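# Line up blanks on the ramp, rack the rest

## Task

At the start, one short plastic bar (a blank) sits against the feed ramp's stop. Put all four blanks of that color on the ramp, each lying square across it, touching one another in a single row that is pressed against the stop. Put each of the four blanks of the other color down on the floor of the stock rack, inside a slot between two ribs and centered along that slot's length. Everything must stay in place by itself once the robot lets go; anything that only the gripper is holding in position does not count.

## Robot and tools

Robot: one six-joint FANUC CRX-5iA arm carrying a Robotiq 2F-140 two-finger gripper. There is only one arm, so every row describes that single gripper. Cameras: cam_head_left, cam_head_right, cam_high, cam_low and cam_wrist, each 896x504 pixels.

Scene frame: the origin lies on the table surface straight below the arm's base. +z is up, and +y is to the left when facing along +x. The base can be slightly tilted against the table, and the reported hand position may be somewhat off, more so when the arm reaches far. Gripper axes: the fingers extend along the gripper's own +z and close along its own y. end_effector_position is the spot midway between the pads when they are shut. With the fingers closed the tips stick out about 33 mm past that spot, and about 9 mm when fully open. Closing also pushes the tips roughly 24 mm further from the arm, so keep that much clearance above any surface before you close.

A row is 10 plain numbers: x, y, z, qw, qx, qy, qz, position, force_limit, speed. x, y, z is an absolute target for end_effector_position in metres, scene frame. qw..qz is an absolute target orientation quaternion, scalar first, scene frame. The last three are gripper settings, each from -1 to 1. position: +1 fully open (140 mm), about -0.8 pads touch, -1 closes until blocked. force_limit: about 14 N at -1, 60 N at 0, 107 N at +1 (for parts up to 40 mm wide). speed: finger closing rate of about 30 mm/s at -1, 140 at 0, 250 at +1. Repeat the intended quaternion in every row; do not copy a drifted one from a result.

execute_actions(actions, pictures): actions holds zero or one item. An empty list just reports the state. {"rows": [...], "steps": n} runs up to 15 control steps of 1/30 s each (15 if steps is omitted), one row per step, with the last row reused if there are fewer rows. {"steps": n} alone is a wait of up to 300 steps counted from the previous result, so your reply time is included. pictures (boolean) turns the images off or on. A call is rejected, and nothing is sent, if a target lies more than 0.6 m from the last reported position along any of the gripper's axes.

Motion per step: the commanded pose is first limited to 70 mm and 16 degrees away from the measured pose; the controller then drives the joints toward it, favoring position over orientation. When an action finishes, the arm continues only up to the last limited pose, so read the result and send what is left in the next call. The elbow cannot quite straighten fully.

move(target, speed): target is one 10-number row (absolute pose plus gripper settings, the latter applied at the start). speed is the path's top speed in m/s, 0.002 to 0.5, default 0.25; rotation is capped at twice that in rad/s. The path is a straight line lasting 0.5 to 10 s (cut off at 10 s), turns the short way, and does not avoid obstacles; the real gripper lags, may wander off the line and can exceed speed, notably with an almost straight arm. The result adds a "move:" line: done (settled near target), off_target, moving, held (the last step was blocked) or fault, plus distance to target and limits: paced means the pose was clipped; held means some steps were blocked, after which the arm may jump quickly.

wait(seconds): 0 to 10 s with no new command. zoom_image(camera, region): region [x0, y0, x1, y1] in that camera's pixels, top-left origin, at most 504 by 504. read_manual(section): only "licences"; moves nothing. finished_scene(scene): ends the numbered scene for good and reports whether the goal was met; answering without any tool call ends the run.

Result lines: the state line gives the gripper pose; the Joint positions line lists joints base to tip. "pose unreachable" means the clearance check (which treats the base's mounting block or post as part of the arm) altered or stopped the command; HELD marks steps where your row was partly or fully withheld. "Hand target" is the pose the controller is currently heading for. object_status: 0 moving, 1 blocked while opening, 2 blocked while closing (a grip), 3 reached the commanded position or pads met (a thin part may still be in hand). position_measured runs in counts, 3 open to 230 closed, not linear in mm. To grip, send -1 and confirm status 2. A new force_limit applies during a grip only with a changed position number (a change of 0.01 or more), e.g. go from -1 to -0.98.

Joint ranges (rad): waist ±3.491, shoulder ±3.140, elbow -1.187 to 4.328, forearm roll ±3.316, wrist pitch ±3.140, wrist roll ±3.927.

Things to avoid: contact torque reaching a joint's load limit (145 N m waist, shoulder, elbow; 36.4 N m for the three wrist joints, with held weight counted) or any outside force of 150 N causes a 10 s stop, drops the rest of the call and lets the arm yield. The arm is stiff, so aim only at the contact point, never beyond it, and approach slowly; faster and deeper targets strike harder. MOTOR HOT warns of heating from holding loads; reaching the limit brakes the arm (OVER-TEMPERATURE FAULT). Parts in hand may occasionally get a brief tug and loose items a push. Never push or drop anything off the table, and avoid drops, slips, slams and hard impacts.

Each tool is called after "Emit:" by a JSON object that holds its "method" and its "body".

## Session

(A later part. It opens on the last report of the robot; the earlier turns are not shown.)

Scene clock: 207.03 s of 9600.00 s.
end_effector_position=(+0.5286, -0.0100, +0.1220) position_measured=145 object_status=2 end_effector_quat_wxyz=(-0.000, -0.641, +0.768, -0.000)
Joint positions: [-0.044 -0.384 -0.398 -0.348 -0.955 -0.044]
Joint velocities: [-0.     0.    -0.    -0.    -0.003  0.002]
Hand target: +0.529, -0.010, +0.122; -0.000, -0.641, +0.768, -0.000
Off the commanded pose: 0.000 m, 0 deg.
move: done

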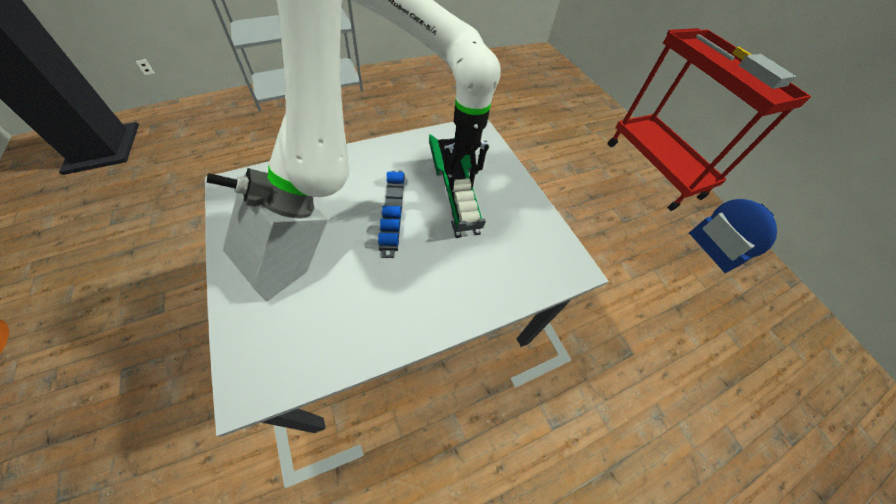

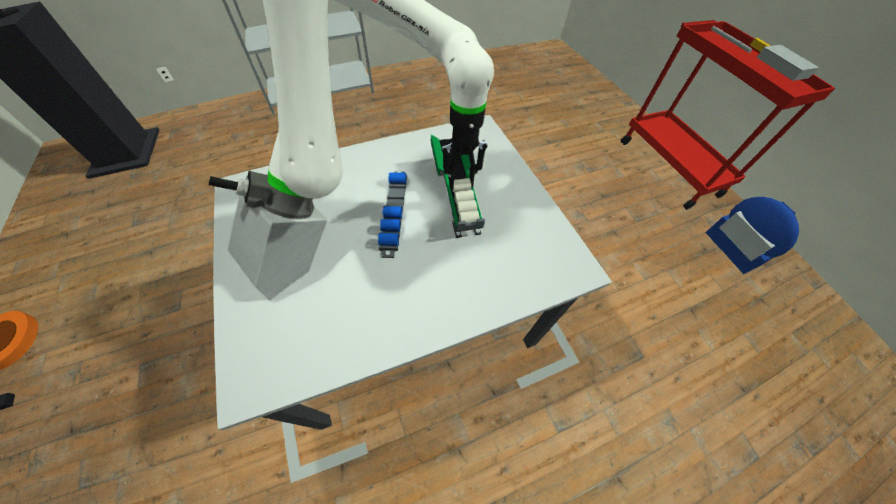

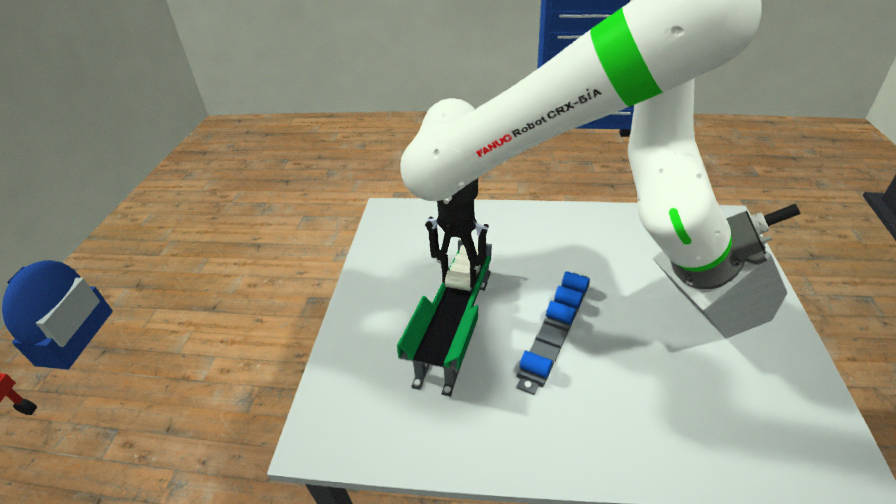

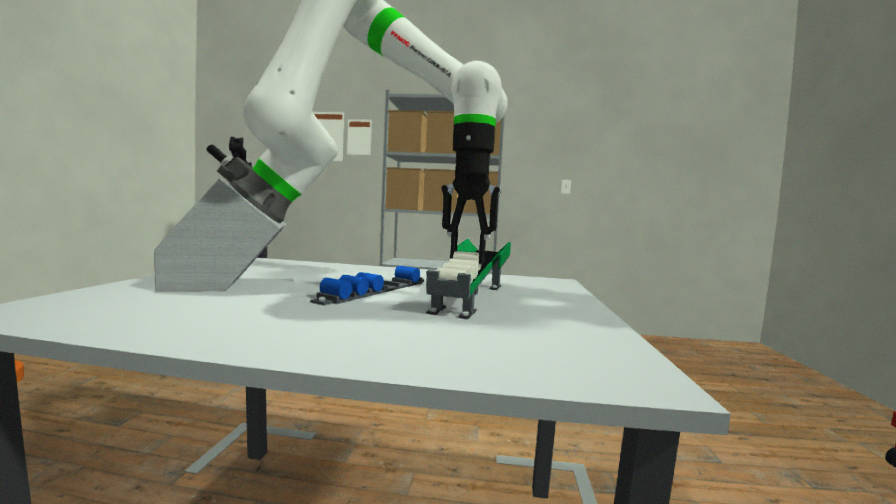

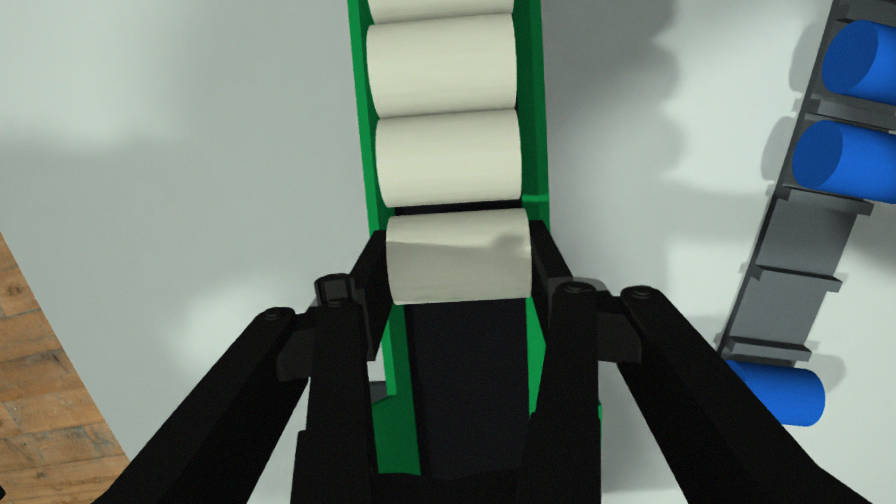

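Emit:
{"method": "move", "body": {"target": [0.5288,-0.010,0.1155,0,0.641,-0.768,0,-1,0,0], "speed": 0.01}}

Emit:
{"method": "move", "body": {"target": [0.5288,-0.010,0.1155,0,0.641,-0.768,0,0.3,0,-0.5], "speed": 0.01}}

Emit:
{"method": "move", "body": {"target": [0.524,-0.04,0.165,0,0.641,-0.768,0,0.3,0,0], "speed": 0.08}}

Scene clock: 214.70 s of 9600.00 s.
end_effector_position=(+0.5288, -0.0100, +0.1155) position_measured=145 object_status=2 end_effector_quat_wxyz=(-0.000, -0.641, +0.768, -0.000)
Joint positions: [-0.038 -0.373 -0.403 -0.348 -0.938 -0.044]
Joint velocities: [ 0.     0.    -0.     0.    -0.    -0.001]
Hand target: +0.529, -0.010, +0.116; -0.000, -0.641, +0.768, -0.000
Off the commanded pose: 0.000 m, 0 deg.
After step 90, 3.80 s passed at rest.
move: done

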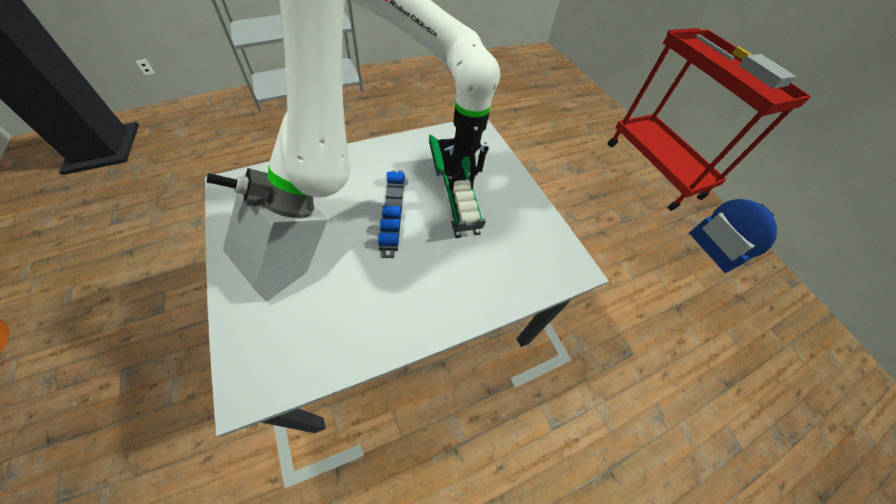

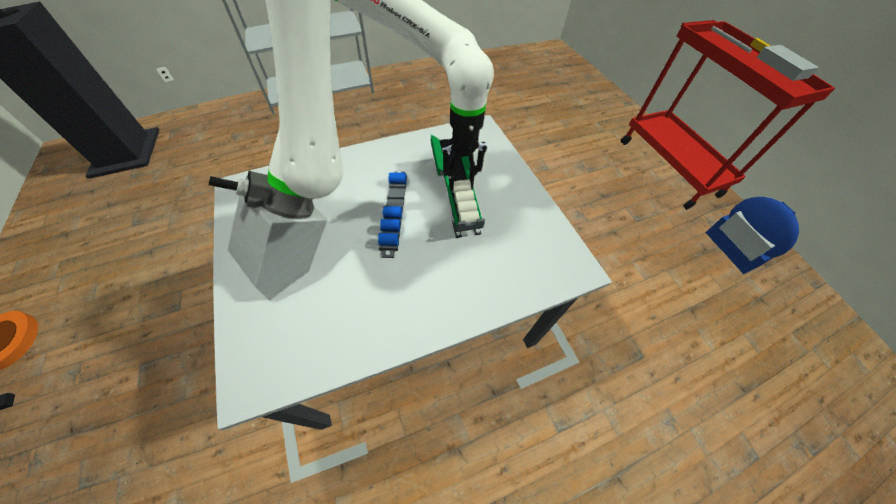

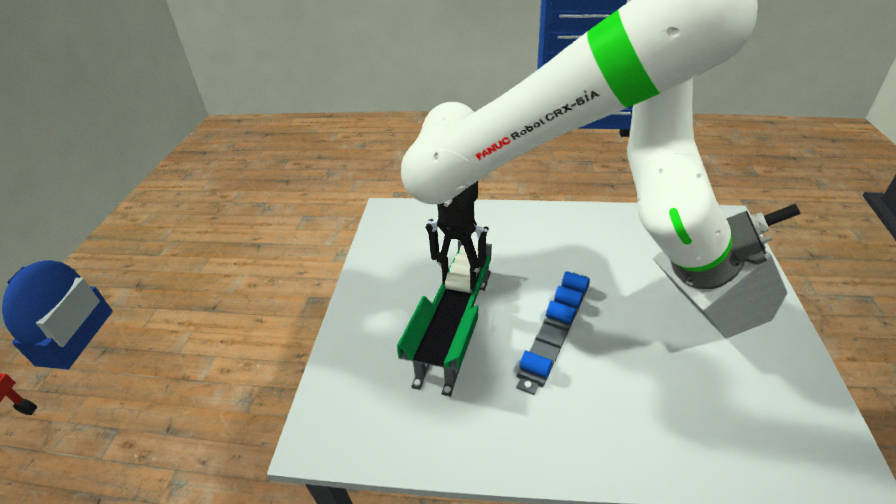

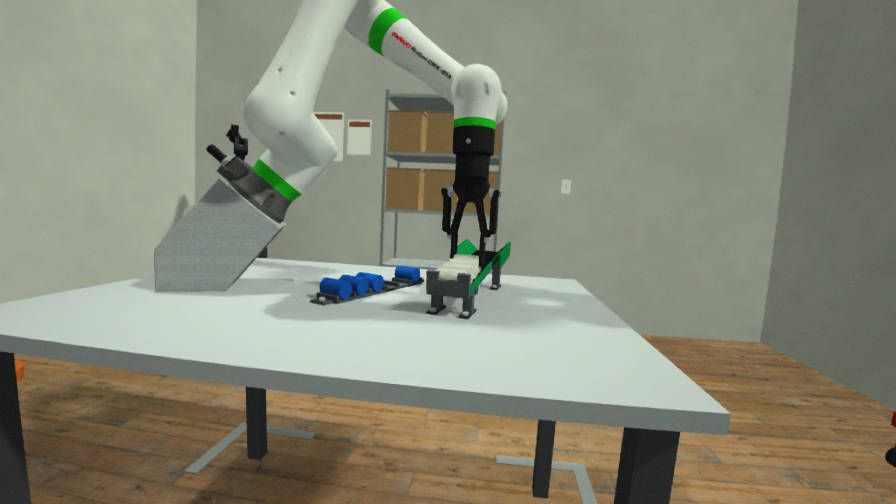

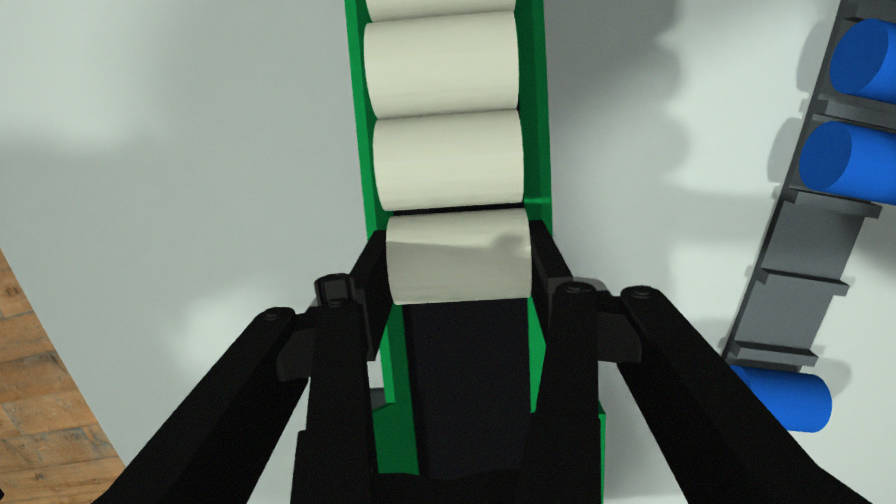

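Scene clock: 215.40 s of 9600.00 s.
end_effector_position=(+0.5287, -0.0100, +0.1155) position_measured=91 object_status=3 end_effector_quat_wxyz=(-0.000, -0.641, +0.768, +0.000)
Joint positions: [-0.038 -0.373 -0.403 -0.348 -0.938 -0.044]
Joint velocities: [ 0.    -0.     0.    -0.001 -0.003  0.001]
Hand target: +0.529, -0.010, +0.115; -0.000, -0.641, +0.768, -0.000
Off the commanded pose: 0.000 m, 0 deg.
move: done

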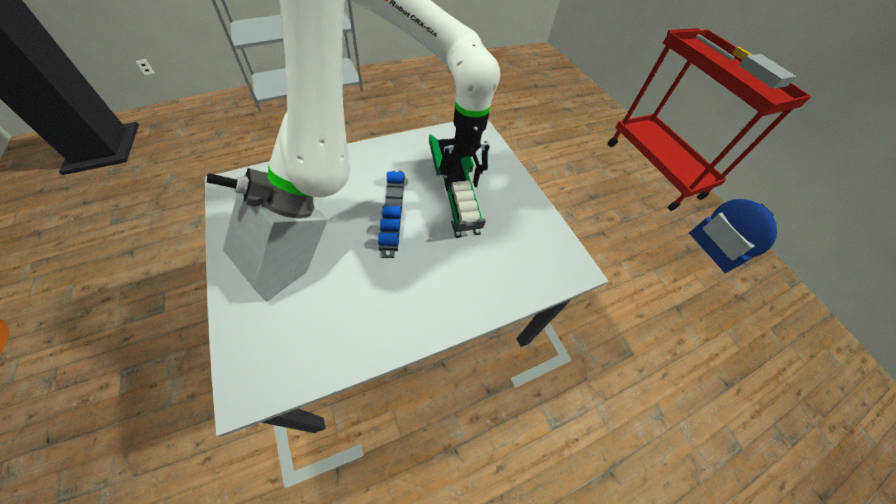

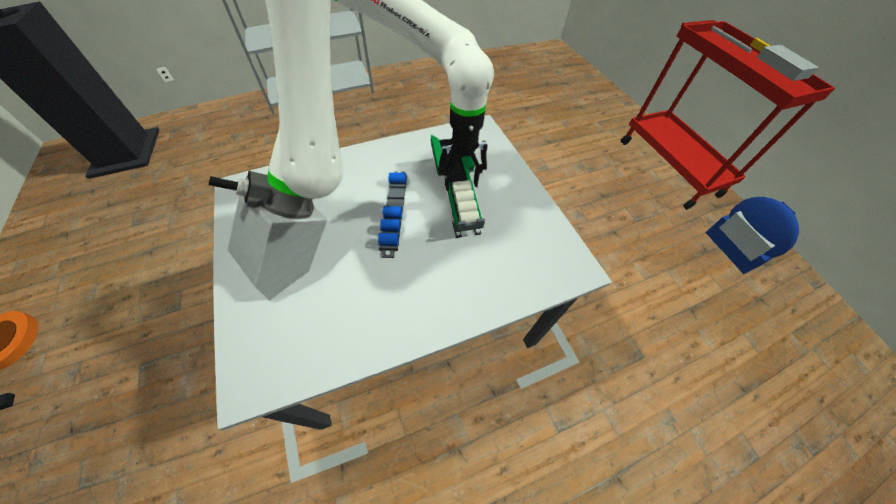

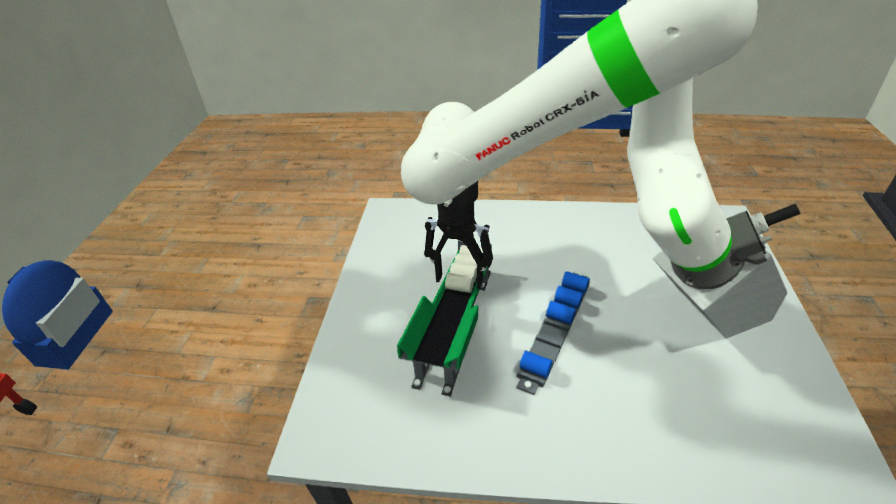

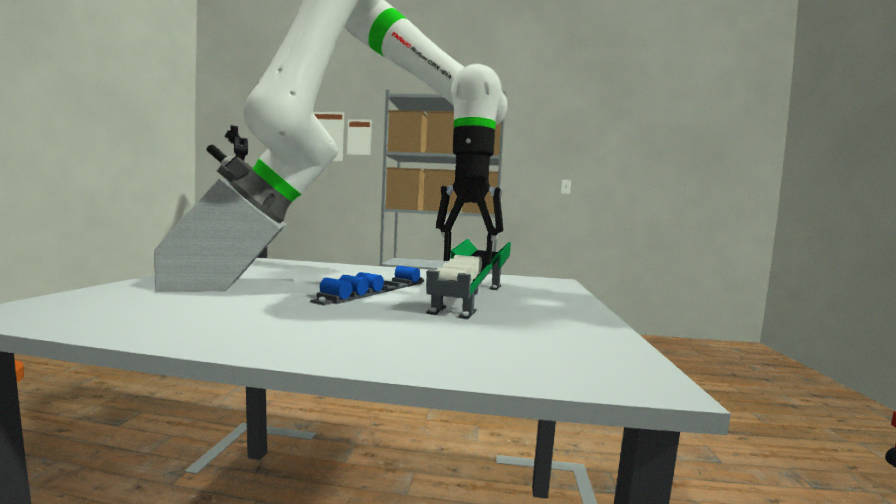

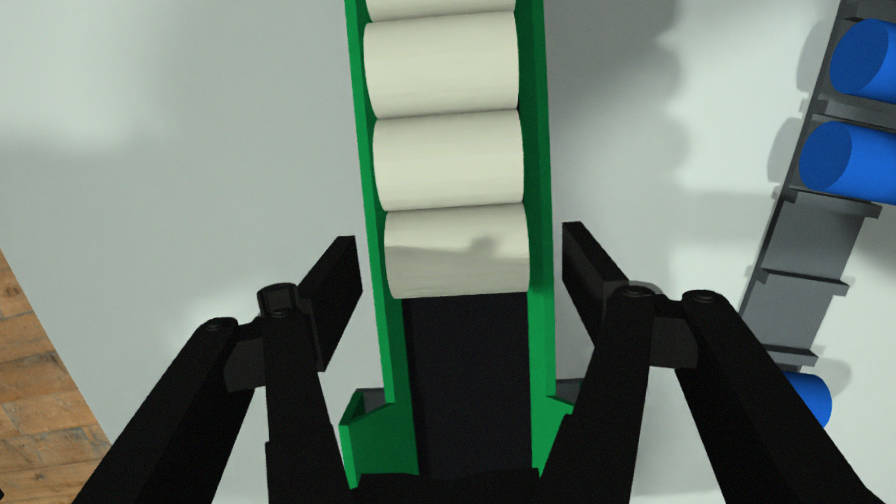

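Scene clock: 216.47 s of 9600.00 s.
end_effector_position=(+0.5245, -0.0400, +0.1651) position_measured=91 object_status=3 end_effector_quat_wxyz=(+0.001, -0.641, +0.768, -0.000)
Joint positions: [-0.214 -0.395 -0.329 -0.431 -1.093  0.105]
Joint velocities: [-0.001  0.004  0.001 -0.     0.    -0.   ]
Hand target: +0.524, -0.040, +0.165; +0.000, -0.641, +0.768, +0.000
Off the commanded pose: 0.001 m, 0 deg.
move: done

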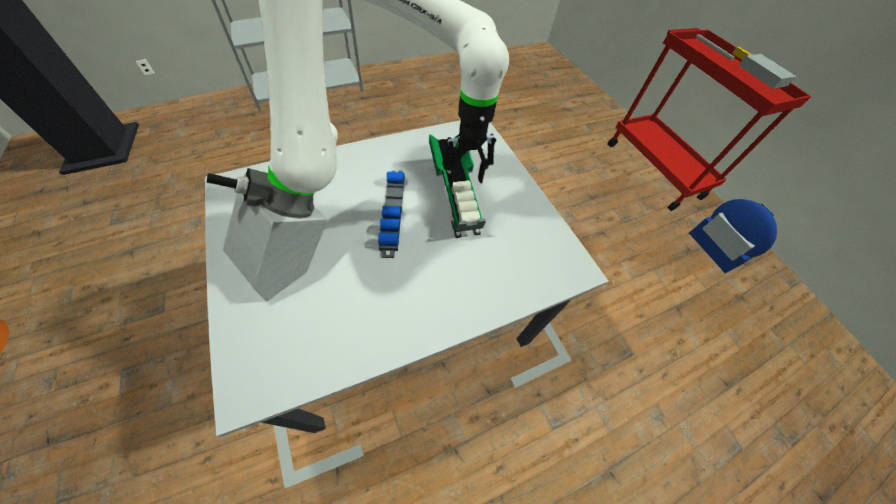

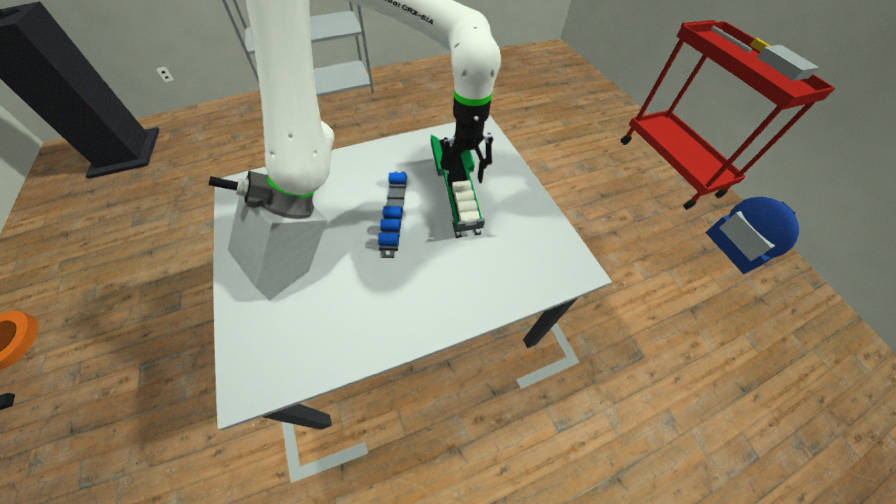

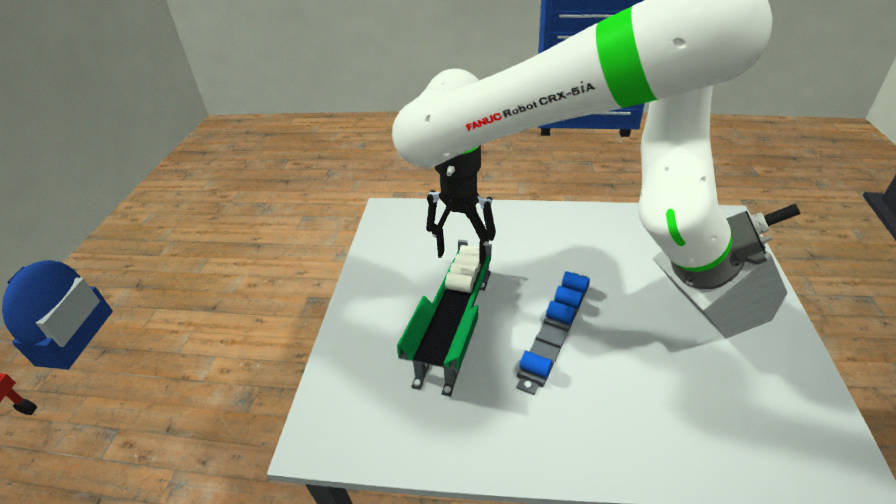

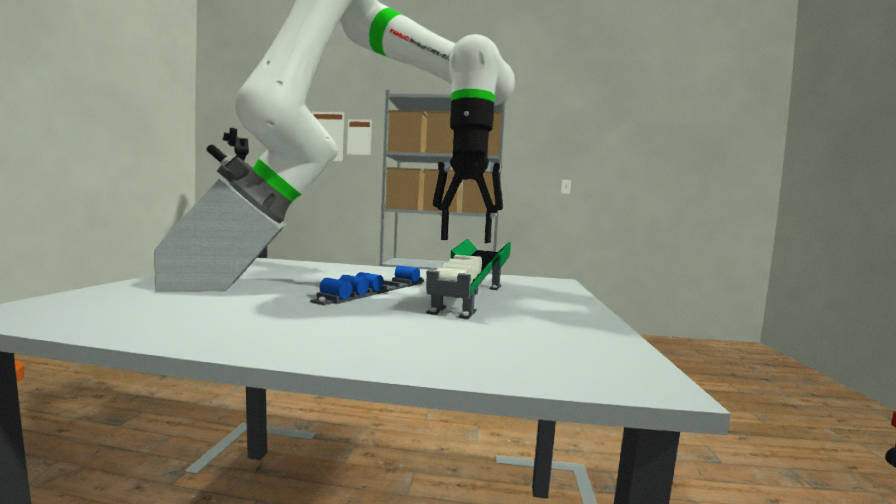

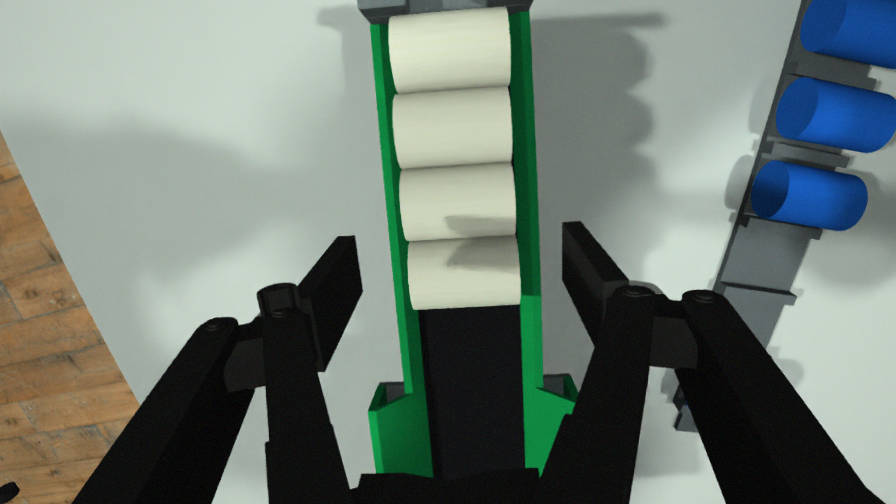

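Emit:
{"method": "finished_scene", "body": {"scene": 2}}

The scene is finished: the task was done.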